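# Shelve cart bottle behind fridge bottle, then close door

## Task

A refrigerator shelf already holds one bottle. Pick up the bottle that is on the cart and set it upright on that same shelf, right behind the bottle already there, then close the refrigerator door completely. At the end both bottles must stand upright and the cart must still rest on its wheels, and none of this may depend on the robot still holding things in place. The task fails if a glass bottle drops any real distance, if the door is swung open or closed violently, or if the robot tips over or is left leaning.

## Robot and tools

Robot: a Hello Robot Stretch 3 with one arm. It has a two-wheel base, a lift that rides up and down a vertical mast, and a telescoping arm that reaches out toward the robot's right side. The arm ends in a wrist (yaw, pitch, roll) and a two-finger gripper. The base cannot slide sideways, so to shift the gripper forward or back you drive the base. The footprint is 0.33 m long and 0.34 m wide. On-the-spot turns pivot about the point between the drive wheels, 0.05 m behind the front edge. Stowed (arm in, wrist folded), a turn sweeps a 0.28 m radius; a level, unfolded gripper reaches outside that circle.

Frames: the base frame sits on the floor midway between the drive wheels, x forward, y left, z up. hand_pose is reported in this frame, at the spot where the closed fingertips meet. The odometry frame is the base frame as it was when the scene started. Heading is positive to the left and runs -3.142 to 3.142.

execute_actions takes "actions", a list performed in order. An empty list just returns the current state plus one image from each of head_camera, nav_camera and wrist_camera. Each action is {"robot": command, "steps": n, "until": condition}. steps is 1 to 450 at 30 per second (1 if omitted); {"steps": n} alone just waits. Motions keep running after the action ends and while you think. If any value in a call is invalid or out of range, the whole call is rejected and nothing new happens.

A command may hold "base", "joints" and "contact_limits":
- base: exactly one key. translate_m is a relative drive in metres from where the base stands when that command begins, positive forward, magnitude at most 1. rotate_rad is a relative turn in radians, positive counter-clockwise (left), magnitude at most 3.2.
- joints: a dict of absolute targets by name; joints not named keep their current goals. lift_m 0 to 1.1 m (arm height); arm_m 0 to 0.52 m (extension); wrist_yaw_rad -1.345 to 4.42 (0 along the arm, positive swings toward the front, 3.0 folds over the base); wrist_pitch_rad -1.57 to 0.451 (0 level, negative tips fingers down); wrist_roll_rad -2.911 to 2.911 (0 fingers side by side); gripper_m -0.089 to 0.179 (bigger is wider; real fingertip gap is 0.007 smaller when nearly shut, 0.025 smaller when wide, and zero under 0.007); head_pan_rad -3.953 to 1.73 (0 ahead, positive left, -1.57 faces the arm); head_tilt_rad -1.53 to 0.419 (negative down).
- contact_limits: {"arm_m": effort in percent, 1 to 100}, the effort at which that arm motion halts with contact_stop. Lower is gentler.
"robot" may instead be a list of up to 8 commands, including {"pause_s": s} (at most 15), run one after another, each starting when the previous ends "done". {"robot": {"stop": true}} brakes everything and clears the queue. A new command takes over immediately and discards the rest of an older queue.

until: {"robot": {"status": "ended"}} waits until no status says moving and no queue runs. Fields can also be compared, e.g. "lift_m": [">", 0.3] or "base_status": ["!=", "moving"]. {"any": {"status": "ended"}} fires when any one motion ends.

Speed: the base is fast (0.30 m/s, 1.9 rad/s) only with lift_m under 0.30, arm_m under 0.03 and wrist_yaw_rad over 2.54; otherwise 0.10 m/s and 0.63 rad/s.

Gripper: to grasp, command a width below the object's; lower squeezes harder, but an over-squeeze is relaxed by a stall guard and slippery items may slide. To let go, open at least 0.02 beyond the touching value. Neither the reading nor "done" proves a hold; check the wrist camera.

Wrist safety: fold or unfold the wrist only with lift_m 0.32 to 0.95, wrist_pitch_rad -0.4 and roll near 0; once folded, lift may go down to 0.25. With yaw under -0.4 keep pitch at -0.5 or lower.

Result lines: base_status (progress and goal in brackets), joint_goals, joint_status (moving, done, off_target, contact_stop, time_out, stopped, not_commanded, torque_fault), measured_speeds, refusals/queue/queue_left, on_its_own (robot-changed goals, slack or switched-off joints, lean of base_tilt), base_tilt in degrees (forward/right positive), motor_effort in percent with the peak in brackets, lidar_m (12 sectors of 30 degrees, first straight ahead then counter-clockwise, plane 0.17 m high, blind to glass), wrist_depth_mm and head_depth_mm (7x7 grids of depth), base_odometry, turned_by_wheels and turned_by_imu. Lines starting refused:, dropped: or replaced: explain what went wrong or how a motion was cut short. After contact_stop the arm or lift goes slack until commanded again.

zoom_image: {"camera": name, "region": [x0, y0, x1, y1]} in pixels, at most 504 by 504. Image sizes: head_camera 896x504, nav_camera 672x504 (fisheye), wrist_camera 644x364.

finished_scene: {"scene": 1}. Call it only after all motion has ended and the bottles stand by themselves with the gripper released.

Avoid: dropping the glass bottle, banging the fridge door, toppling the cart. The robot can tip if the arm pushes something rigid with the gripper above about 0.45 m, if it drives while gripping something fixed, or if it catches on furniture, especially reversing. Recover by undoing the last move in small steps, pulling the gripper free, and lowering lift_m to about 0.2. Prolonged hard pushing can switch a wrist servo off for 10 s. Loose objects may occasionally be nudged by outside forces.

Each tool is called after ">>>" in YAML: its name, and indented under it one key for each argument.

## Session

>>> execute_actions:
  actions: []

Scene clock: 0.00 s.
robot.base_odometry: x=+0.000 y=+0.000 heading=+0.000 (m, m, rad; robot's odometry frame)
robot.turned_by_wheels: +0.000 (rad since the last result)
robot.turned_by_imu: +0.000 (rad since the last result)
robot.base_tilt: forward=-0.4 right=+1.2 (deg)
robot.lidar_m: 2.31 1.90 1.55 1.08 1.65 1.45 1.43 1.60 1.14 1.26 2.85 1.51
robot.head_depth_mm: 1886 2118 2142 2086 2022 1944 1868 / 1900 2152 2184 2170 2204 2224 2028 / 1907 2224 2218 2236 2245 2257 2021 / 1944 2230 2240 2261 2266 2275 2005 / 1933 2260 2294 2289 2302 2312 1991 / 1953 2298 2308 2331 2351 2352 1964 / 1962 2345 2345 2381 2402 2403 1981
robot.base_status: not_commanded
robot.joint_positions: lift_m=+0.372 arm_m=+0.001 wrist_yaw_rad=+3.057 wrist_pitch_rad=-0.477 wrist_roll_rad=-0.020 gripper_m=+0.037 head_pan_rad=+0.016 head_tilt_rad=-0.018
robot.joint_goals: lift_m=+0.372 arm_m=+0.001 wrist_yaw_rad=+3.057 wrist_pitch_rad=-0.477 wrist_roll_rad=-0.020 gripper_m=+0.037 head_pan_rad=+0.016 head_tilt_rad=-0.018
robot.joint_status: lift_m=not_commanded arm_m=not_commanded wrist_yaw_rad=not_commanded wrist_pitch_rad=not_commanded wrist_roll_rad=not_commanded gripper_m=not_commanded head_pan_rad=not_commanded head_tilt_rad=not_commanded
robot.measured_speeds: translate_m=+0.000 rotate_rad=+0.000 lift_m=+0.000 arm_m=+0.000 wrist_yaw_rad=+0.000 wrist_pitch_rad=+0.000 wrist_roll_rad=+0.000 head_pan_rad=+0.000 head_tilt_rad=+0.000
robot: refusals=0 queue=idle queue_left=0
robot.motor_effort: left_wheel=+0 right_wheel=+1 lift_m=+24 arm_m=+0 wrist_yaw_rad=+0 wrist_pitch_rad=+4 wrist_roll_rad=+0 gripper_m=+0 head_pan_rad=+0 head_tilt_rad=+2 (%)
robot.hand_pose: x=-0.0030 y=+0.0696 z=+0.3720 quat_wxyz=(+0.195, +0.686, +0.140, +0.686) (m; robot's base frame)
robot.wrist_depth_mm: - - - - - - - / - - - - - - - / - - - - - - - / 870 885 - 856 857 843 822 / 699 692 695 701 720 697 683 / 587 590 588 576 582 577 587 / 514 525 - - 506 503 500
pictures: head_camera (sideways: a quarter turn clockwise sets it upright), nav_camera (sideways: a quarter turn counterclockwise sets it upright), wrist_camera
Images, in order (width x height): head_camera 896x504, nav_camera 672x504, wrist_camera 644x364.

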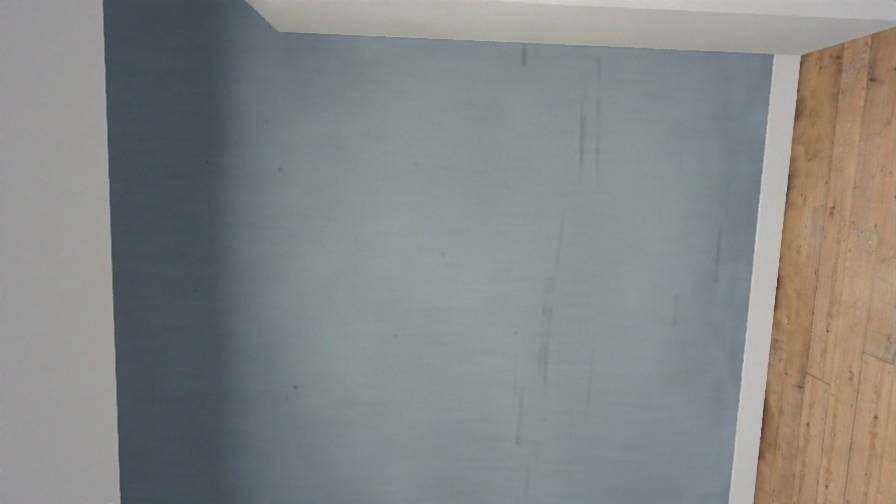

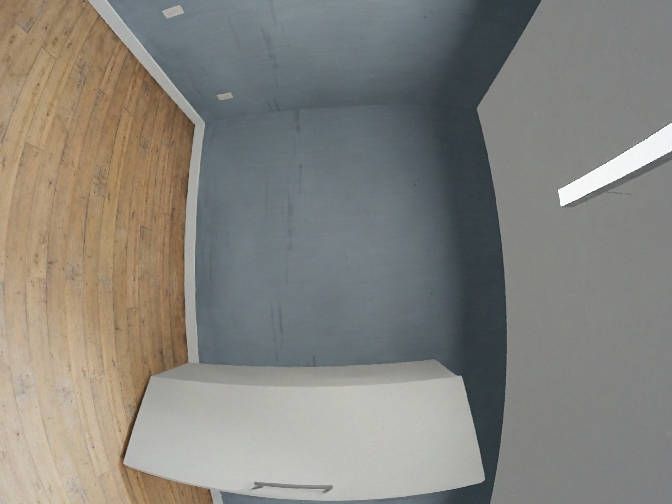

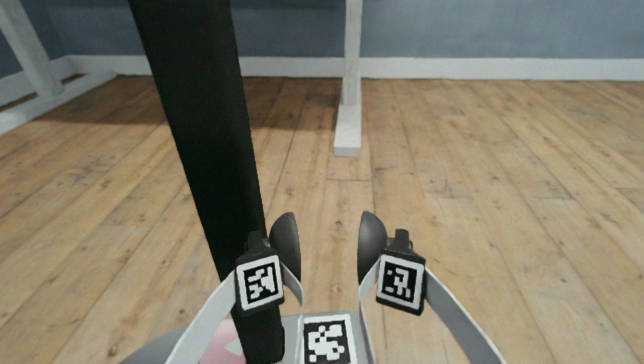

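>>> execute_actions:
  actions:
    - {"robot":{"joints":{"head_pan_rad":-0.6,"head_tilt_rad":-0.3}},"steps":100,"until":{"robot":{"status":"ended"}}}

>>> execute_actions:
  actions:
    - {"robot":{"joints":{"head_pan_rad":-1.8,"head_tilt_rad":-0.4}},"steps":100,"until":{"robot":{"status":"ended"}}}

>>> execute_actions:
  actions:
    - {"robot":{"joints":{"head_pan_rad":-3.2,"head_tilt_rad":-0.4}},"steps":100,"until":{"robot":{"status":"ended"}}}

>>> execute_actions:
  actions:
    - {"robot":{"joints":{"head_pan_rad":1.6,"head_tilt_rad":-0.4}},"steps":200,"until":{"robot":{"status":"ended"}}}

Scene clock: 1.87 s.
robot.base_odometry: x=+0.000 y=+0.000 heading=+0.000 (m, m, rad; robot's odometry frame)
robot.turned_by_wheels: +0.000 (rad since the last result)
robot.turned_by_imu: +0.000 (rad since the last result)
robot.base_tilt: forward=-0.4 right=+1.3 (deg)
robot.lidar_m: 2.31 1.90 1.55 1.08 1.65 1.44 1.43 1.60 1.14 1.26 2.85 1.51
robot.head_depth_mm: 2584 2788 2989 3254 2626 1882 1468 / 2422 2598 2808 3042 2604 1866 1461 / 1273 1347 1446 1561 2326 1787 1462 / 1319 1389 1478 1575 1679 1764 1446 / 1369 1450 1533 1635 1756 1814 1438 / 1424 1518 1622 1743 1972 1829 1439 / 1889 1981 2110 2224 2333 1827 1432
robot.base_status: not_commanded
robot.joint_positions: lift_m=+0.372 arm_m=+0.001 wrist_yaw_rad=+3.057 wrist_pitch_rad=-0.477 wrist_roll_rad=-0.020 gripper_m=+0.037 head_pan_rad=-0.593 head_tilt_rad=-0.296
robot.joint_goals: lift_m=+0.372 arm_m=+0.001 wrist_yaw_rad=+3.057 wrist_pitch_rad=-0.477 wrist_roll_rad=-0.020 gripper_m=+0.037 head_pan_rad=-0.600 head_tilt_rad=-0.300
robot.joint_status: lift_m=not_commanded arm_m=not_commanded wrist_yaw_rad=not_commanded wrist_pitch_rad=not_commanded wrist_roll_rad=not_commanded gripper_m=not_commanded head_pan_rad=done head_tilt_rad=done
robot.measured_speeds: translate_m=+0.000 rotate_rad=+0.000 lift_m=+0.000 arm_m=+0.000 wrist_yaw_rad=+0.000 wrist_pitch_rad=+0.000 wrist_roll_rad=+0.000 head_pan_rad=+0.000 head_tilt_rad=+0.000
robot: refusals=0 queue=done queue_left=0
robot.motor_effort: left_wheel=-1(0) right_wheel=+1(1) lift_m=+24(24) arm_m=+0(0) wrist_yaw_rad=+0(1) wrist_pitch_rad=+4(4) wrist_roll_rad=+0(0) gripper_m=+0(0) head_pan_rad=-3(37) head_tilt_rad=-2(19) (%)
robot.hand_pose: x=-0.0030 y=+0.0696 z=+0.3720 quat_wxyz=(+0.195, +0.686, +0.140, +0.686) (m; robot's base frame)
robot.wrist_depth_mm: - - - - - - - / - - - - - - - / - - - - - - - / 874 874 - 855 843 858 822 / 705 717 695 698 718 680 674 / 601 582 602 579 587 573 581 / 520 519 - - 507 500 499
pictures: head_camera (sideways: a quarter turn clockwise sets it upright), nav_camera (sideways: a quarter turn counterclockwise sets it upright), wrist_camera
Images, in order (width x height): head_camera 896x504, nav_camera 672x504, wrist_camera 644x364.

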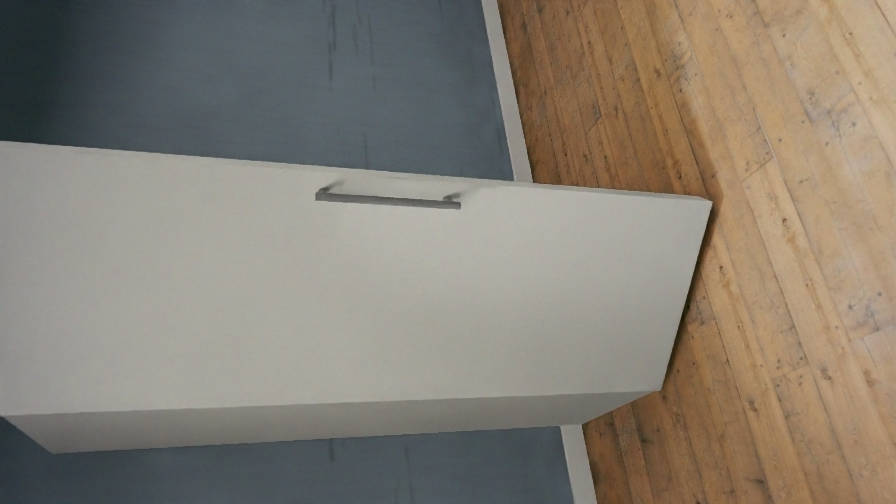

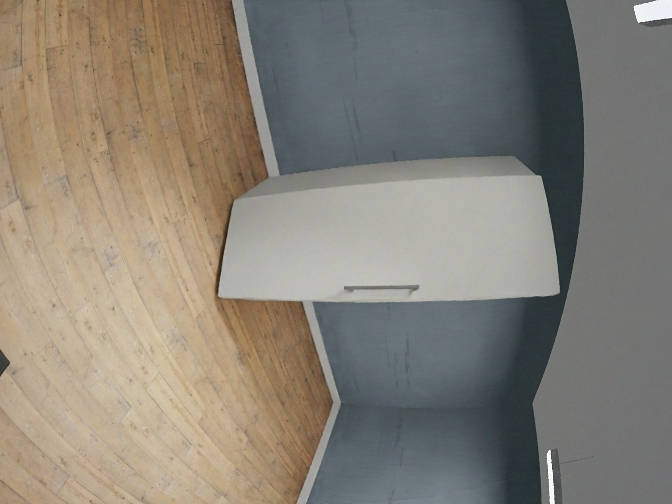

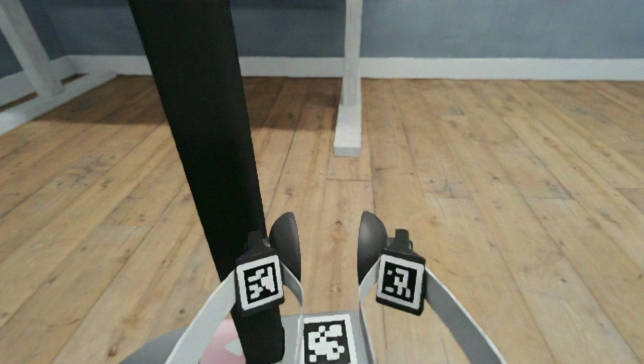

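Scene clock: 3.03 s.
robot.base_odometry: x=+0.000 y=+0.000 heading=+0.000 (m, m, rad; robot's odometry frame)
robot.turned_by_wheels: +0.000 (rad since the last result)
robot.turned_by_imu: +0.000 (rad since the last result)
robot.base_tilt: forward=-0.5 right=+1.2 (deg)
robot.lidar_m: 2.30 1.90 1.55 1.08 1.65 1.44 1.43 1.59 1.14 1.26 2.85 1.51
robot.head_depth_mm: 2769 2960 3144 2920 2233 1682 1360 / 2771 2944 3215 1467 1634 1619 1348 / 2707 2937 3073 1517 1554 1559 1352 / 2702 2905 3058 1688 1688 1570 1343 / 2669 2888 3084 1608 1652 1643 1330 / 2672 2853 3079 3053 2139 1633 1336 / 2615 2850 3053 3043 2144 1622 1319
robot.base_status: not_commanded
robot.joint_positions: lift_m=+0.372 arm_m=+0.001 wrist_yaw_rad=+3.057 wrist_pitch_rad=-0.477 wrist_roll_rad=-0.020 gripper_m=+0.037 head_pan_rad=-1.793 head_tilt_rad=-0.395
robot.joint_goals: lift_m=+0.372 arm_m=+0.001 wrist_yaw_rad=+3.057 wrist_pitch_rad=-0.477 wrist_roll_rad=-0.020 gripper_m=+0.037 head_pan_rad=-1.800 head_tilt_rad=-0.400
robot.joint_status: lift_m=not_commanded arm_m=not_commanded wrist_yaw_rad=not_commanded wrist_pitch_rad=not_commanded wrist_roll_rad=not_commanded gripper_m=not_commanded head_pan_rad=done head_tilt_rad=done
robot.measured_speeds: translate_m=+0.000 rotate_rad=+0.000 lift_m=+0.000 arm_m=+0.000 wrist_yaw_rad=+0.000 wrist_pitch_rad=+0.000 wrist_roll_rad=+0.000 head_pan_rad=+0.000 head_tilt_rad=+0.000
robot: refusals=0 queue=done queue_left=0
robot.motor_effort: left_wheel=+0(0) right_wheel=+1(1) lift_m=+24(24) arm_m=-1(1) wrist_yaw_rad=+1(0) wrist_pitch_rad=+4(5) wrist_roll_rad=+0(0) gripper_m=+0(0) head_pan_rad=-3(44) head_tilt_rad=-2(11) (%)
robot.hand_pose: x=-0.0030 y=+0.0696 z=+0.3720 quat_wxyz=(+0.195, +0.686, +0.140, +0.686) (m; robot's base frame)
robot.wrist_depth_mm: - - - - - - - / - - - - - - - / - - - - - - - / 854 870 - 853 856 831 830 / 705 696 702 690 723 690 692 / 604 605 591 594 592 581 590 / 514 516 - - 503 505 508
pictures: head_camera (sideways: a quarter turn clockwise sets it upright), nav_camera (sideways: a quarter turn counterclockwise sets it upright), wrist_camera
Images, in order (width x height): head_camera 896x504, nav_camera 672x504, wrist_camera 644x364.

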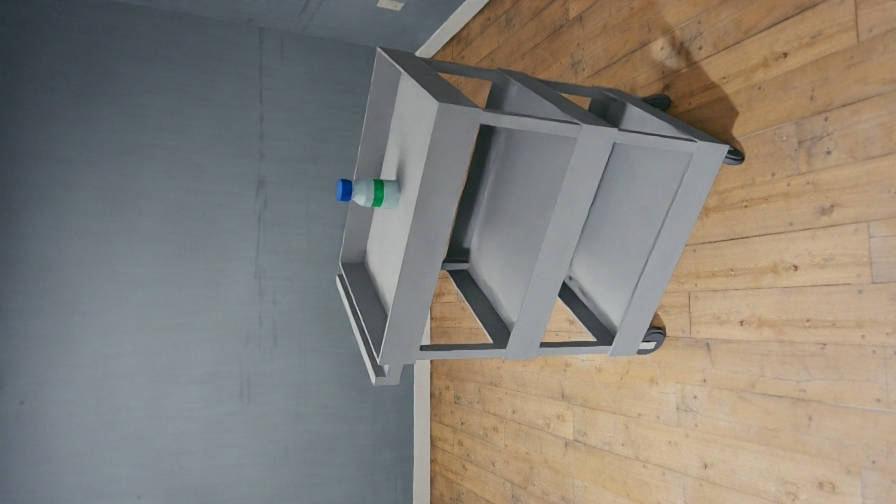

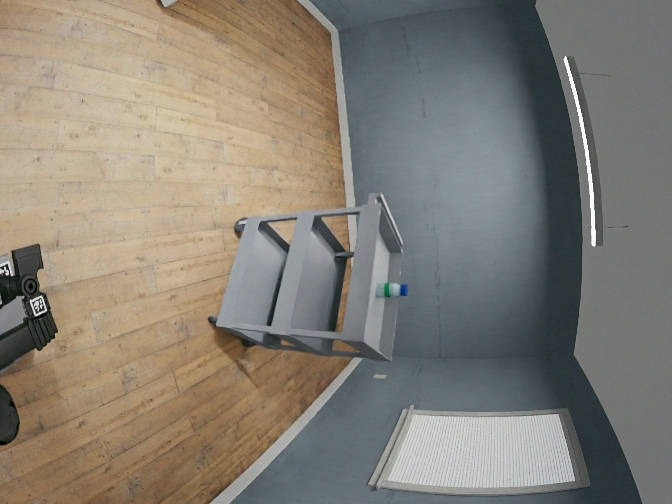

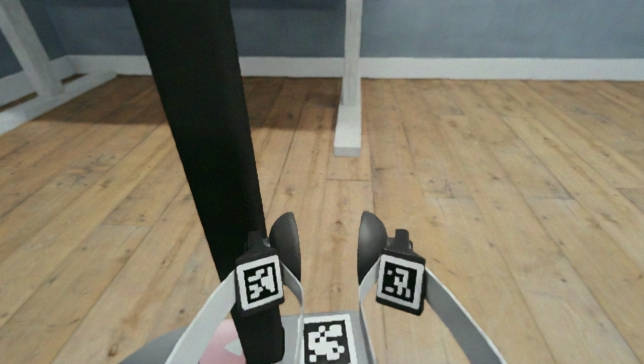

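Scene clock: 4.27 s.
robot.base_odometry: x=+0.000 y=+0.000 heading=+0.000 (m, m, rad; robot's odometry frame)
robot.turned_by_wheels: +0.000 (rad since the last result)
robot.turned_by_imu: +0.000 (rad since the last result)
robot.base_tilt: forward=-0.6 right=+1.3 (deg)
robot.lidar_m: 2.31 1.91 1.55 1.08 1.64 1.44 1.43 1.60 1.14 1.26 2.85 1.51
robot.head_depth_mm: 1170 1259 1349 1469 1624 1681 1361 / 1182 1266 1363 1487 1637 1677 1350 / 1186 1278 1379 1497 1651 1664 1353 / 1196 1285 1399 1514 1673 1654 1340 / 1205 1298 1408 1527 1681 1639 1330 / 1221 1310 1439 1568 1726 1649 1327 / 1239 1337 1451 1585 1741 1631 1315
robot.base_status: not_commanded
robot.joint_positions: lift_m=+0.372 arm_m=+0.001 wrist_yaw_rad=+3.057 wrist_pitch_rad=-0.477 wrist_roll_rad=-0.020 gripper_m=+0.037 head_pan_rad=-3.193 head_tilt_rad=-0.395
robot.joint_goals: lift_m=+0.372 arm_m=+0.001 wrist_yaw_rad=+3.057 wrist_pitch_rad=-0.477 wrist_roll_rad=-0.020 gripper_m=+0.037 head_pan_rad=-3.200 head_tilt_rad=-0.400
robot.joint_status: lift_m=not_commanded arm_m=not_commanded wrist_yaw_rad=not_commanded wrist_pitch_rad=not_commanded wrist_roll_rad=not_commanded gripper_m=not_commanded head_pan_rad=done head_tilt_rad=done
robot.measured_speeds: translate_m=+0.000 rotate_rad=+0.000 lift_m=+0.000 arm_m=+0.000 wrist_yaw_rad=+0.000 wrist_pitch_rad=+0.000 wrist_roll_rad=+0.000 head_pan_rad=+0.000 head_tilt_rad=+0.000
robot: refusals=0 queue=done queue_left=0
robot.motor_effort: left_wheel=+0(1) right_wheel=+1(1) lift_m=+23(23) arm_m=-1(1) wrist_yaw_rad=+1(1) wrist_pitch_rad=+4(4) wrist_roll_rad=+0(0) gripper_m=+0(0) head_pan_rad=-4(43) head_tilt_rad=-3(3) (%)
robot.hand_pose: x=-0.0030 y=+0.0696 z=+0.3720 quat_wxyz=(+0.195, +0.686, +0.140, +0.686) (m; robot's base frame)
robot.wrist_depth_mm: - - - - - - - / - - - - - - - / - - - - - - - / 886 874 - 831 854 847 832 / 703 712 690 691 711 707 694 / 585 596 595 593 594 583 572 / 514 527 - - 502 504 502
pictures: head_camera (sideways: a quarter turn clockwise sets it upright), nav_camera (sideways: a quarter turn counterclockwise sets it upright), wrist_camera
Images, in order (width x height): head_camera 896x504, nav_camera 672x504, wrist_camera 644x364.

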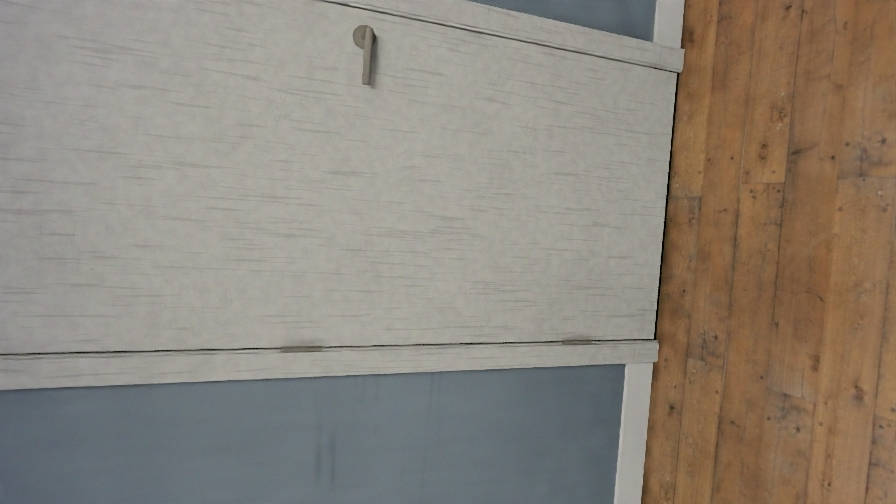

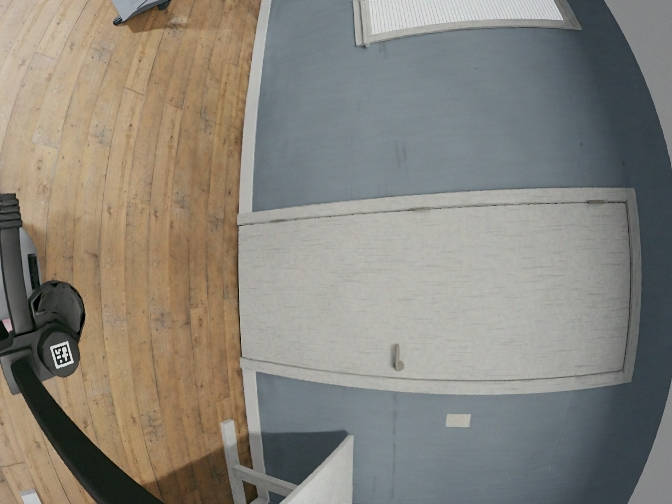

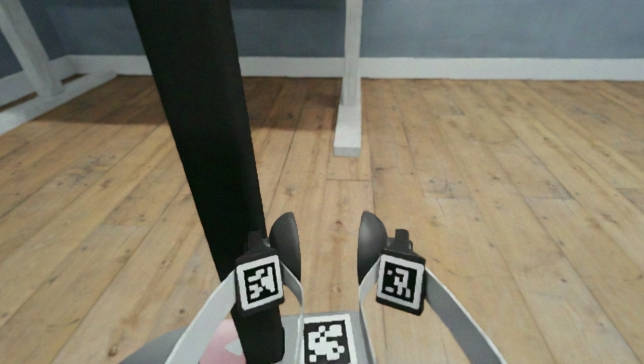

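Scene clock: 6.90 s.
robot.base_odometry: x=+0.000 y=+0.000 heading=+0.000 (m, m, rad; robot's odometry frame)
robot.turned_by_wheels: +0.000 (rad since the last result)
robot.turned_by_imu: +0.001 (rad since the last result)
robot.base_tilt: forward=-0.5 right=+1.4 (deg)
robot.lidar_m: 2.31 1.90 1.56 1.08 1.65 1.44 1.43 1.59 1.14 1.26 2.84 1.51
robot.head_depth_mm: 1239 1331 1431 1553 1693 1684 1363 / 1266 1351 1460 1545 1094 1632 1360 / 1269 1372 1481 1437 989 1554 1344 / 1273 1392 1513 1428 984 1661 1332 / 1296 1412 1540 1406 1017 1643 1331 / 1322 1442 1558 1398 1017 1633 1327 / 1352 1471 1595 1376 1051 1627 1322
robot.base_status: not_commanded
robot.joint_positions: lift_m=+0.372 arm_m=+0.001 wrist_yaw_rad=+3.057 wrist_pitch_rad=-0.477 wrist_roll_rad=-0.020 gripper_m=+0.037 head_pan_rad=+1.593 head_tilt_rad=-0.395
robot.joint_goals: lift_m=+0.372 arm_m=+0.001 wrist_yaw_rad=+3.057 wrist_pitch_rad=-0.477 wrist_roll_rad=-0.020 gripper_m=+0.037 head_pan_rad=+1.600 head_tilt_rad=-0.400
robot.joint_status: lift_m=not_commanded arm_m=not_commanded wrist_yaw_rad=not_commanded wrist_pitch_rad=not_commanded wrist_roll_rad=not_commanded gripper_m=not_commanded head_pan_rad=done head_tilt_rad=done
robot.measured_speeds: translate_m=+0.000 rotate_rad=+0.000 lift_m=+0.000 arm_m=+0.000 wrist_yaw_rad=+0.000 wrist_pitch_rad=+0.000 wrist_roll_rad=+0.000 head_pan_rad=+0.000 head_tilt_rad=+0.000
robot: refusals=0 queue=done queue_left=0
robot.motor_effort: left_wheel=+0(0) right_wheel=+1(1) lift_m=+24(24) arm_m=-1(1) wrist_yaw_rad=+0(1) wrist_pitch_rad=+4(4) wrist_roll_rad=+0(0) gripper_m=-1(0) head_pan_rad=+4(45) head_tilt_rad=-3(2) (%)
robot.hand_pose: x=-0.0030 y=+0.0696 z=+0.3720 quat_wxyz=(+0.195, +0.686, +0.140, +0.686) (m; robot's base frame)
robot.wrist_depth_mm: - - - - - - - / - - - - - - - / - - - - - - - / 841 873 - 845 865 847 832 / 700 690 698 703 718 689 684 / 587 592 589 587 581 580 572 / 514 536 - - 510 505 501
pictures: head_camera (sideways: a quarter turn clockwise sets it upright), nav_camera (sideways: a quarter turn counterclockwise sets it upright), wrist_camera
Images, in order (width x height): head_camera 896x504, nav_camera 672x504, wrist_camera 644x364.

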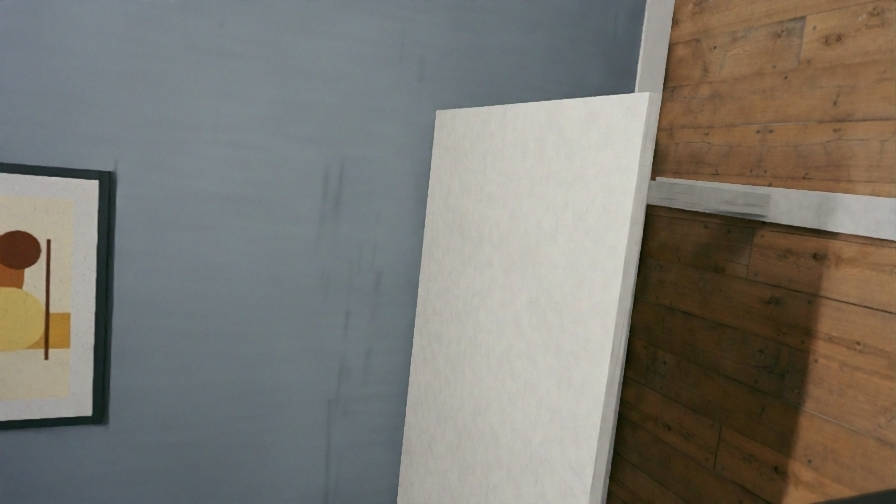

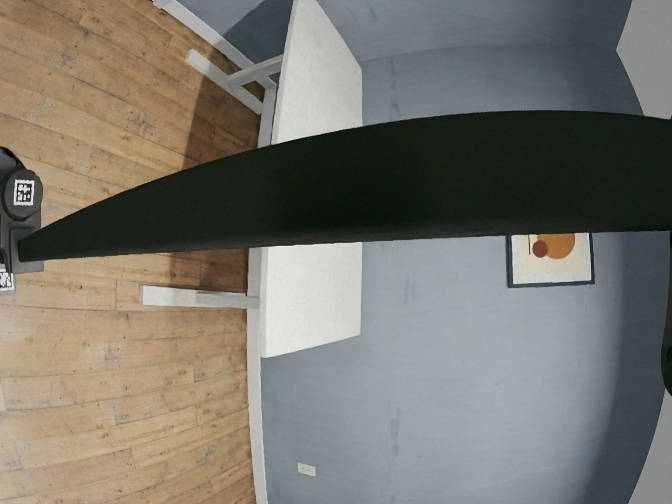

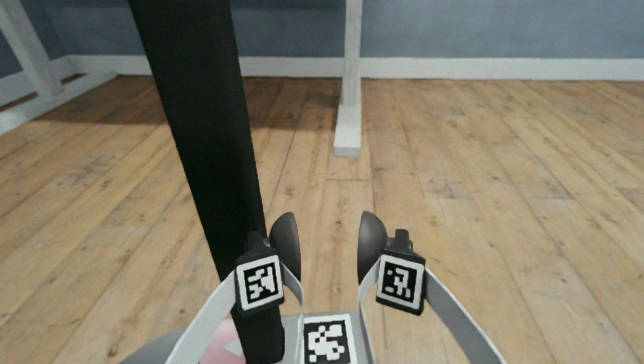

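>>> execute_actions:
  actions:
    - {"robot":[{"joints":{"lift_m":0.28,"head_pan_rad":-1.57,"head_tilt_rad":-0.7}},{"base":{"rotate_rad":-1.52}},{"base":{"translate_m":0.99}},{"base":{"rotate_rad":0.67}},{"joints":{"lift_m":0.93,"wrist_pitch_rad":-0.4}},{"joints":{"wrist_yaw_rad":0,"gripper_m":0.15}},{"joints":{"wrist_pitch_rad":0}}],"steps":450,"until":{"robot":{"status":"ended"}}}
    - {"steps":300,"until":{"robot":{"status":"ended"}}}

Scene clock: 29.80 s.
robot.base_odometry: x=+0.050 y=-0.989 heading=-0.850 (m, m, rad; robot's odometry frame)
robot.turned_by_wheels: -0.850 (rad since the last result)
robot.turned_by_imu: -0.834 (rad since the last result)
robot.base_tilt: forward=-0.5 right=+1.3 (deg)
robot.lidar_m: 2.29 1.06 1.05 2.61 2.06 2.07 1.81 1.66 0.45 0.43 0.43 2.26
robot.head_depth_mm: 1605 1758 945 774 - - - / 1771 1943 959 740 - - - / 1946 2151 932 817 - - 1107 / 2166 2442 915 810 - - 1101 / 2272 2551 928 727 662 883 1076 / 2108 2354 917 745 657 855 1090 / 1990 2186 888 728 605 1279 1134
robot.base_status: done (rotate_rad +0.6698 of +0.6700)
robot.joint_positions: lift_m=+0.930 arm_m=+0.001 wrist_yaw_rad=+0.002 wrist_pitch_rad=-0.025 wrist_roll_rad=-0.020 gripper_m=+0.150 head_pan_rad=-1.563 head_tilt_rad=-0.692
robot.joint_goals: lift_m=+0.930 arm_m=+0.001 wrist_yaw_rad=+0.000 wrist_pitch_rad=+0.000 wrist_roll_rad=-0.020 gripper_m=+0.150 head_pan_rad=-1.570 head_tilt_rad=-0.700
robot.joint_status: lift_m=done arm_m=not_commanded wrist_yaw_rad=done wrist_pitch_rad=done wrist_roll_rad=not_commanded gripper_m=done head_pan_rad=done head_tilt_rad=done
robot.measured_speeds: translate_m=+0.000 rotate_rad=+0.000 lift_m=+0.000 arm_m=+0.000 wrist_yaw_rad=+0.000 wrist_pitch_rad=+0.000 wrist_roll_rad=+0.000 head_pan_rad=+0.000 head_tilt_rad=+0.000
robot: refusals=0 queue=done queue_left=0
robot.motor_effort: left_wheel=-3(11) right_wheel=+5(13) lift_m=+26(27) arm_m=-1(1) wrist_yaw_rad=-2(3) wrist_pitch_rad=+9(8) wrist_roll_rad=+0(0) gripper_m=+0(82) head_pan_rad=-3(43) head_tilt_rad=-4(21) (%)
robot.hand_pose: x=-0.0210 y=-0.4018 z=+1.0382 quat_wxyz=(+0.714, +0.010, -0.700, -0.008) (m; robot's base frame)
robot.wrist_depth_mm: - - - - - - - / - - - - - - - / - - - - - - - / - - - - - - - / - - - 669 - - - / - - 617 549 620 - - / - 419 475 461 468 458 421
pictures: head_camera (sideways: a quarter turn clockwise sets it upright), nav_camera (sideways: a quarter turn counterclockwise sets it upright), wrist_camera
Images, in order (width x height): head_camera 896x504, nav_camera 672x504, wrist_camera 644x364.

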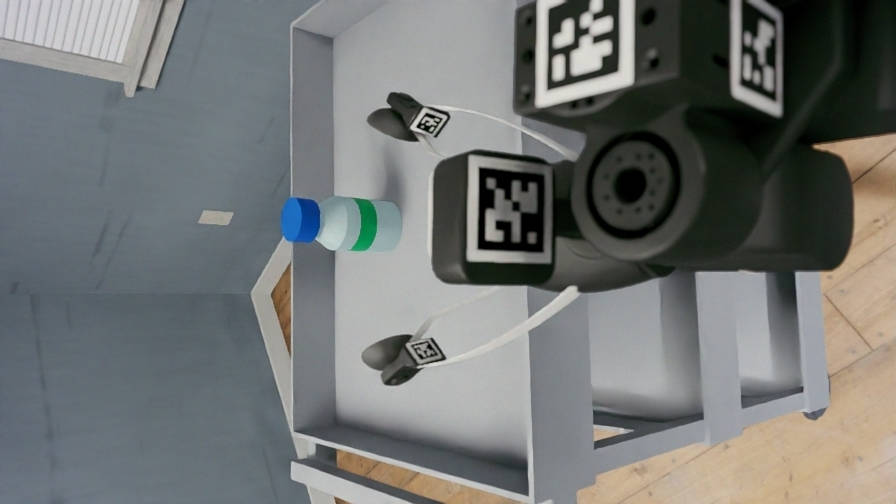

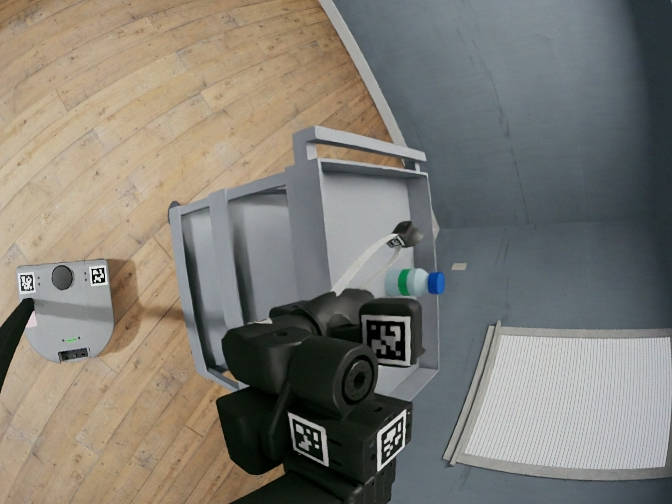

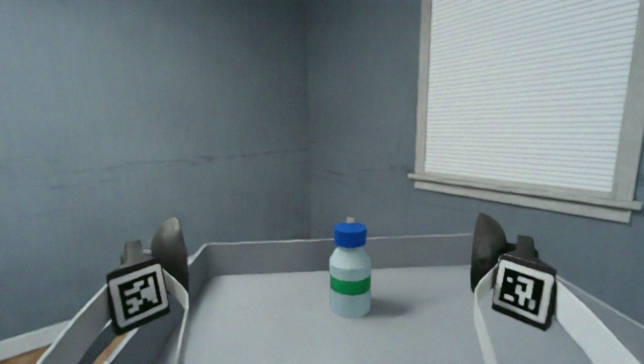

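>>> execute_actions:
  actions:
    - {"robot":{"base":{"translate_m":-0.03},"joints":{"lift_m":0.78,"arm_m":0.14}},"steps":450,"until":{"robot":{"status":"ended"}}}

Scene clock: 32.40 s.
robot.base_odometry: x=+0.031 y=-0.966 heading=-0.850 (m, m, rad; robot's odometry frame)
robot.turned_by_wheels: +0.000 (rad since the last result)
robot.turned_by_imu: +0.000 (rad since the last result)
robot.base_tilt: forward=-0.5 right=+1.3 (deg)
robot.lidar_m: 2.32 1.07 1.08 2.63 2.04 2.50 1.79 1.64 0.45 0.43 0.44 2.28
robot.head_depth_mm: 1585 1718 957 771 637 868 - / 1744 1914 958 765 - - 1106 / 1924 2136 946 758 - 1103 1106 / 2154 2418 799 783 - 884 1083 / 2288 2602 929 747 662 881 1081 / 2136 2379 919 744 657 876 1075 / 1984 2197 893 717 635 896 1140
robot.base_status: done (translate_m -0.0300 of -0.0300)
robot.joint_positions: lift_m=+0.780 arm_m=+0.140 wrist_yaw_rad=+0.001 wrist_pitch_rad=-0.023 wrist_roll_rad=-0.020 gripper_m=+0.150 head_pan_rad=-1.563 head_tilt_rad=-0.692
robot.joint_goals: lift_m=+0.780 arm_m=+0.140 wrist_yaw_rad=+0.000 wrist_pitch_rad=+0.000 wrist_roll_rad=-0.020 gripper_m=+0.150 head_pan_rad=-1.570 head_tilt_rad=-0.700
robot.joint_status: lift_m=done arm_m=done wrist_yaw_rad=done wrist_pitch_rad=done wrist_roll_rad=not_commanded gripper_m=done head_pan_rad=done head_tilt_rad=done
robot.measured_speeds: translate_m=+0.000 rotate_rad=+0.000 lift_m=+0.000 arm_m=+0.000 wrist_yaw_rad=+0.000 wrist_pitch_rad=+0.000 wrist_roll_rad=+0.000 head_pan_rad=+0.000 head_tilt_rad=+0.000
robot: refusals=0 queue=done queue_left=0
robot.motor_effort: left_wheel=-3(8) right_wheel=+5(7) lift_m=+22(23) arm_m=+4(7) wrist_yaw_rad=+0(1) wrist_pitch_rad=+8(9) wrist_roll_rad=+0(0) gripper_m=+0(0) head_pan_rad=-4(4) head_tilt_rad=-3(4) (%)
robot.hand_pose: x=-0.0213 y=-0.5403 z=+0.8887 quat_wxyz=(+0.714, +0.009, -0.700, -0.008) (m; robot's base frame)
robot.wrist_depth_mm: - - - - - - - / - - - - - - - / - - - - - - - / - - - 357 538 536 - / 336 428 482 362 471 462 376 / 305 - 324 319 314 - 312 / 259 238 242 240 239 237 238
pictures: head_camera (sideways: a quarter turn clockwise sets it upright), nav_camera (sideways: a quarter turn counterclockwise sets it upright), wrist_camera
Images, in order (width x height): head_camera 896x504, nav_camera 672x504, wrist_camera 644x364.

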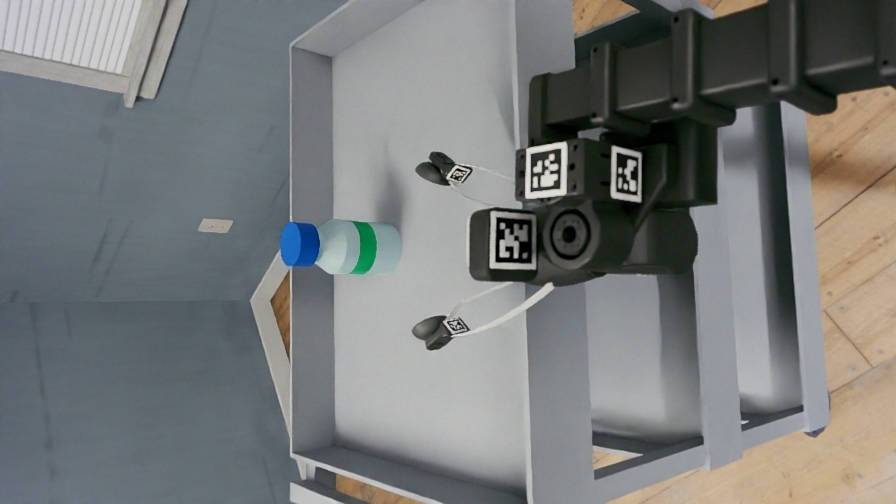

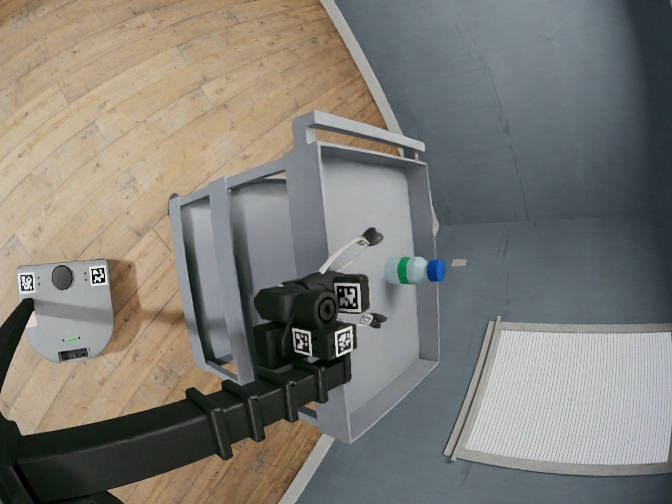

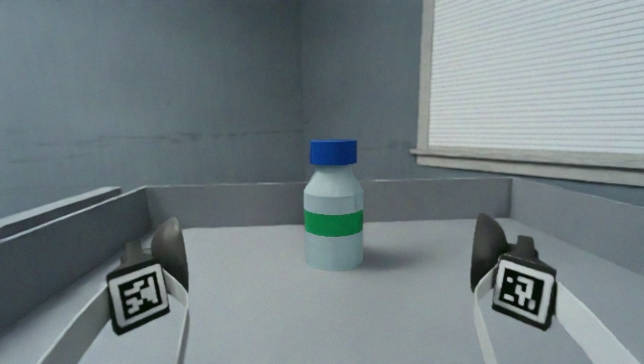

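>>> execute_actions:
  actions:
    - {"robot":{"joints":{"arm_m":0.30}},"steps":450,"until":{"robot":{"status":"ended"}}}

Scene clock: 35.37 s.
robot.base_odometry: x=+0.031 y=-0.966 heading=-0.850 (m, m, rad; robot's odometry frame)
robot.turned_by_wheels: +0.000 (rad since the last result)
robot.turned_by_imu: +0.001 (rad since the last result)
robot.base_tilt: forward=-0.5 right=+1.4 (deg)
robot.lidar_m: 2.31 1.07 1.07 2.63 2.04 2.49 1.78 1.65 0.56 0.54 0.55 2.28
robot.head_depth_mm: 1578 1723 965 723 1008 - - / 1748 1912 1004 793 - 1181 1148 / 1926 2131 1001 - 1008 1185 1151 / 2170 2375 886 - 1007 1175 1148 / 2298 2577 981 701 997 1178 1142 / 2134 2375 951 696 968 1141 1137 / 2003 2190 861 692 1467 1306 1132
robot.base_status: done (translate_m -0.0300 of -0.0300)
robot.joint_positions: lift_m=+0.780 arm_m=+0.300 wrist_yaw_rad=-0.002 wrist_pitch_rad=-0.028 wrist_roll_rad=-0.019 gripper_m=+0.150 head_pan_rad=-1.564 head_tilt_rad=-0.693
robot.joint_goals: lift_m=+0.780 arm_m=+0.300 wrist_yaw_rad=+0.000 wrist_pitch_rad=+0.000 wrist_roll_rad=-0.019 gripper_m=+0.150 head_pan_rad=-1.570 head_tilt_rad=-0.700
robot.joint_status: lift_m=done arm_m=done wrist_yaw_rad=done wrist_pitch_rad=done wrist_roll_rad=not_commanded gripper_m=done head_pan_rad=done head_tilt_rad=done
robot.measured_speeds: translate_m=+0.000 rotate_rad=+0.000 lift_m=+0.000 arm_m=+0.000 wrist_yaw_rad=+0.000 wrist_pitch_rad=+0.000 wrist_roll_rad=+0.000 head_pan_rad=+0.000 head_tilt_rad=+0.000
robot: refusals=0 queue=done queue_left=0
robot.motor_effort: left_wheel=-3(5) right_wheel=+5(17) lift_m=+22(22) arm_m=+8(26) wrist_yaw_rad=+2(12) wrist_pitch_rad=+10(17) wrist_roll_rad=+0(3) gripper_m=+0(0) head_pan_rad=-2(3) head_tilt_rad=-3(4) (%)
robot.hand_pose: x=-0.0218 y=-0.7000 z=+0.8876 quat_wxyz=(+0.714, +0.010, -0.700, -0.011) (m; robot's base frame)
robot.wrist_depth_mm: - - - - - - 964 / - - - - - - - / - - - - - - - / - - - 458 - - 945 / 316 405 465 308 458 471 380 / 293 - 319 296 312 - 307 / 255 236 239 235 237 234 233
pictures: head_camera (sideways: a quarter turn clockwise sets it upright), nav_camera (sideways: a quarter turn counterclockwise sets it upright), wrist_camera
Images, in order (width x height): head_camera 896x504, nav_camera 672x504, wrist_camera 644x364.

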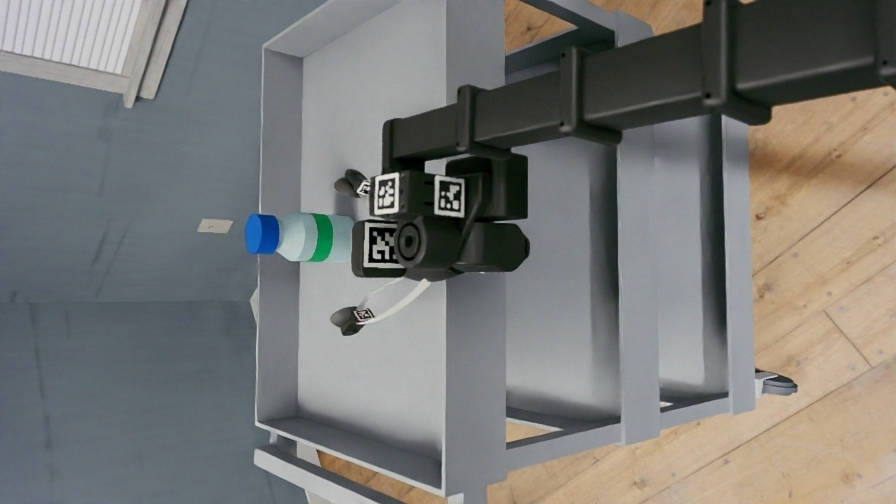

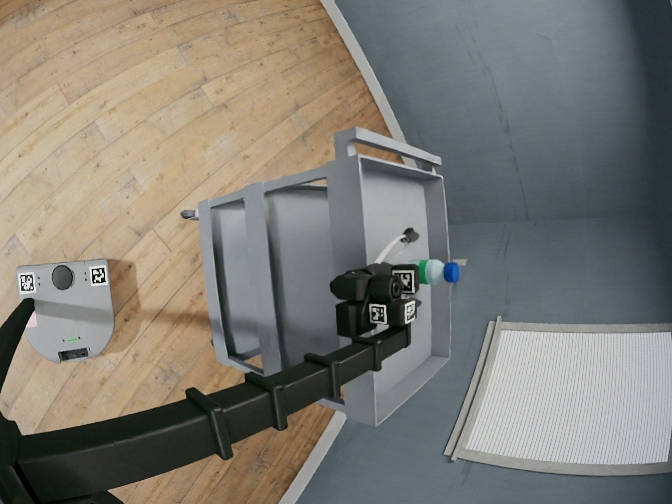

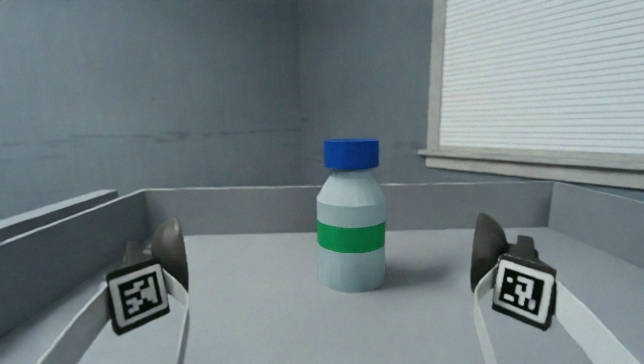

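>>> execute_actions:
  actions:
    - {"robot":[{"base":{"translate_m":-0.02},"joints":{"lift_m":0.87,"arm_m":0.28}},{"joints":{"wrist_pitch_rad":-0.4}},{"joints":{"arm_m":0.40}}],"steps":450,"until":{"robot":{"status":"ended"}}}

Scene clock: 40.97 s.
robot.base_odometry: x=+0.017 y=-0.951 heading=-0.850 (m, m, rad; robot's odometry frame)
robot.turned_by_wheels: +0.000 (rad since the last result)
robot.turned_by_imu: +0.001 (rad since the last result)
robot.base_tilt: forward=-0.5 right=+1.3 (deg)
robot.lidar_m: 2.34 1.08 1.10 2.64 2.02 2.47 1.76 1.62 0.56 0.54 0.55 2.29
robot.head_depth_mm: 1573 1715 972 800 - - 1161 / 1725 1889 - 718 1014 1174 1155 / 1906 2086 - 712 1009 1185 1150 / 2142 2365 - 707 1004 1173 1149 / 2276 2611 975 703 998 1167 1143 / 2158 2413 965 696 992 1142 1134 / 2019 2209 921 689 1438 1285 1131
robot.base_status: done (translate_m -0.0200 of -0.0200)
robot.joint_positions: lift_m=+0.870 arm_m=+0.400 wrist_yaw_rad=+0.000 wrist_pitch_rad=-0.413 wrist_roll_rad=-0.019 gripper_m=+0.150 head_pan_rad=-1.564 head_tilt_rad=-0.693
robot.joint_goals: lift_m=+0.870 arm_m=+0.400 wrist_yaw_rad=+0.000 wrist_pitch_rad=-0.400 wrist_roll_rad=-0.019 gripper_m=+0.150 head_pan_rad=-1.570 head_tilt_rad=-0.700
robot.joint_status: lift_m=done arm_m=done wrist_yaw_rad=done wrist_pitch_rad=done wrist_roll_rad=not_commanded gripper_m=done head_pan_rad=done head_tilt_rad=done
robot.measured_speeds: translate_m=+0.000 rotate_rad=+0.000 lift_m=+0.000 arm_m=+0.000 wrist_yaw_rad=+0.000 wrist_pitch_rad=+0.000 wrist_roll_rad=+0.000 head_pan_rad=+0.000 head_tilt_rad=+0.000
robot: refusals=0 queue=done queue_left=0
robot.motor_effort: left_wheel=-2(5) right_wheel=+2(5) lift_m=+26(28) arm_m=+4(6) wrist_yaw_rad=+2(2) wrist_pitch_rad=+5(11) wrist_roll_rad=+0(0) gripper_m=+0(0) head_pan_rad=-4(4) head_tilt_rad=-3(3) (%)
robot.hand_pose: x=-0.0216 y=-0.7697 z=+0.8837 quat_wxyz=(+0.699, +0.146, -0.685, -0.144) (m; robot's base frame)
robot.wrist_depth_mm: - - - - - - 886 / - - - - - - 955 / - 377 377 196 380 382 379 / 327 381 383 214 385 388 355 / 301 324 309 232 304 319 305 / 260 - 256 247 253 - 253 / 227 217 220 219 218 216 215
pictures: head_camera (sideways: a quarter turn clockwise sets it upright), nav_camera (sideways: a quarter turn counterclockwise sets it upright), wrist_camera
Images, in order (width x height): head_camera 896x504, nav_camera 672x504, wrist_camera 644x364.

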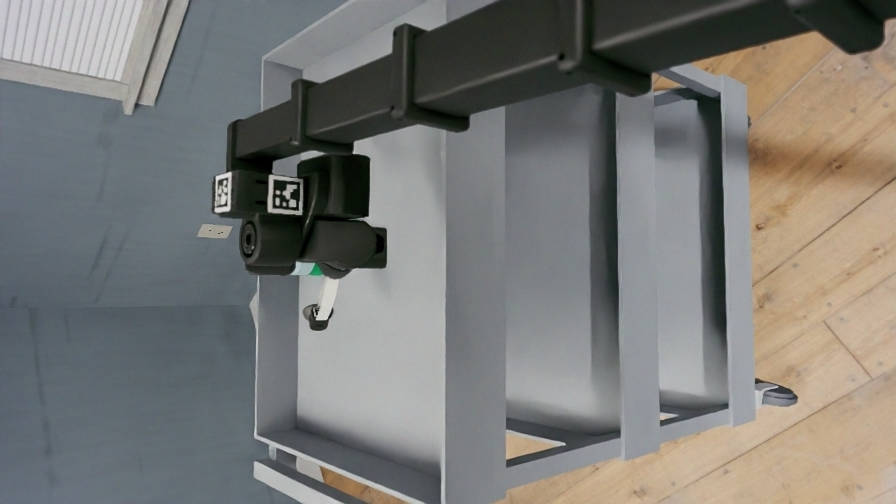

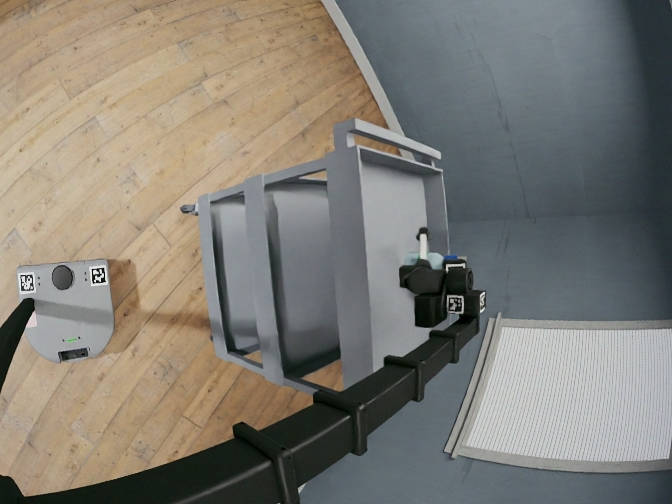

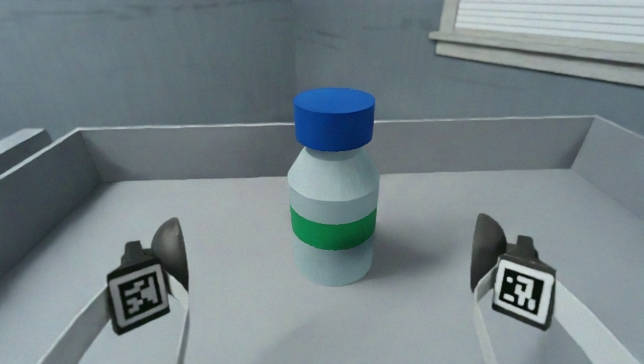

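>>> execute_actions:
  actions:
    - {"robot":{"joints":{"arm_m":0.47}},"steps":450,"until":{"robot":{"status":"ended"}}}

Scene clock: 42.93 s.
robot.base_odometry: x=+0.017 y=-0.951 heading=-0.850 (m, m, rad; robot's odometry frame)
robot.turned_by_wheels: +0.000 (rad since the last result)
robot.turned_by_imu: +0.000 (rad since the last result)
robot.base_tilt: forward=-0.5 right=+1.2 (deg)
robot.lidar_m: 2.33 1.08 1.11 2.65 2.03 2.47 1.77 1.63 0.56 0.54 0.55 2.29
robot.head_depth_mm: 1569 1710 970 822 - - 1156 / 1719 1879 - 698 1015 1178 1162 / 1911 2072 916 712 1012 1179 1154 / 2131 2370 907 710 1005 1180 1141 / 2294 2588 969 703 1001 1173 1140 / 2142 2393 967 696 996 1134 1137 / 1997 2212 917 688 1432 1278 1130
robot.base_status: done (translate_m -0.0200 of -0.0200)
robot.joint_positions: lift_m=+0.870 arm_m=+0.470 wrist_yaw_rad=+0.000 wrist_pitch_rad=-0.413 wrist_roll_rad=-0.019 gripper_m=+0.150 head_pan_rad=-1.564 head_tilt_rad=-0.693
robot.joint_goals: lift_m=+0.870 arm_m=+0.470 wrist_yaw_rad=+0.000 wrist_pitch_rad=-0.400 wrist_roll_rad=-0.019 gripper_m=+0.150 head_pan_rad=-1.570 head_tilt_rad=-0.700
robot.joint_status: lift_m=done arm_m=done wrist_yaw_rad=done wrist_pitch_rad=done wrist_roll_rad=not_commanded gripper_m=done head_pan_rad=done head_tilt_rad=done
robot.measured_speeds: translate_m=+0.000 rotate_rad=+0.000 lift_m=+0.000 arm_m=+0.000 wrist_yaw_rad=+0.000 wrist_pitch_rad=+0.000 wrist_roll_rad=+0.000 head_pan_rad=+0.000 head_tilt_rad=+0.000
robot: refusals=0 queue=done queue_left=0
robot.motor_effort: left_wheel=-2(2) right_wheel=+2(2) lift_m=+26(26) arm_m=+4(2) wrist_yaw_rad=+1(1) wrist_pitch_rad=+5(5) wrist_roll_rad=+0(0) gripper_m=+0(0) head_pan_rad=-4(3) head_tilt_rad=-4(3) (%)
robot.hand_pose: x=-0.0216 y=-0.8397 z=+0.8837 quat_wxyz=(+0.699, +0.146, -0.685, -0.144) (m; robot's base frame)
robot.wrist_depth_mm: - - - - - - 832 / - - - - - - 867 / - - - 165 - - 897 / 307 316 322 134 322 331 332 / 301 325 312 151 297 318 304 / 260 - 257 155 245 - 252 / 228 217 219 180 212 217 217
pictures: head_camera (sideways: a quarter turn clockwise sets it upright), nav_camera (sideways: a quarter turn counterclockwise sets it upright), wrist_camera
Images, in order (width x height): head_camera 896x504, nav_camera 672x504, wrist_camera 644x364.

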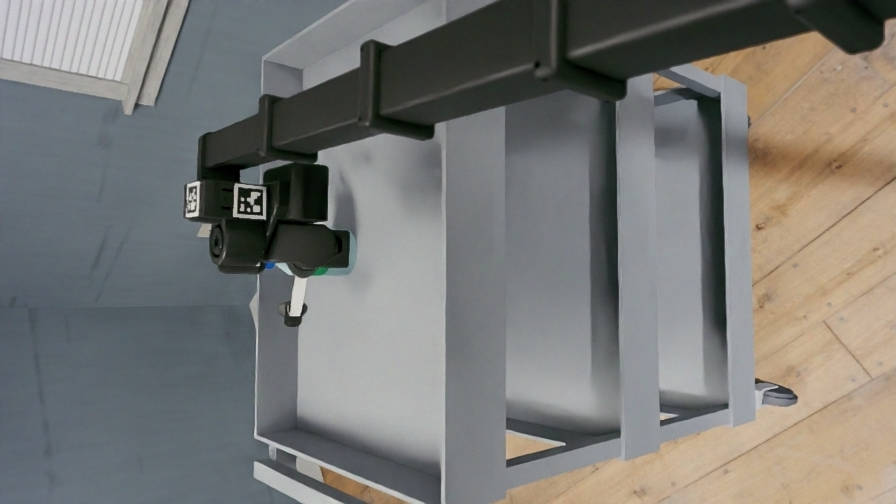

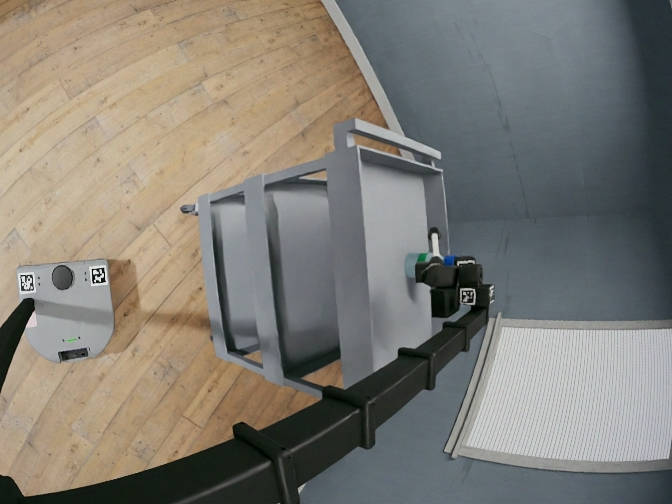

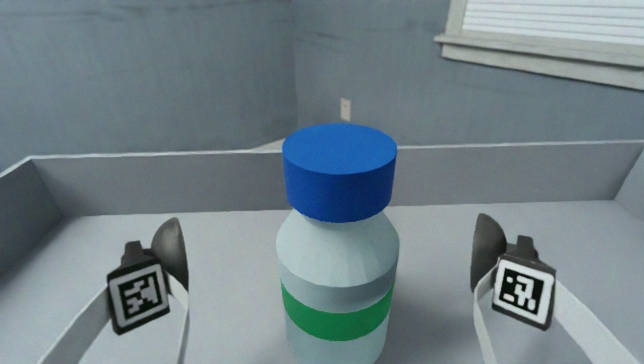

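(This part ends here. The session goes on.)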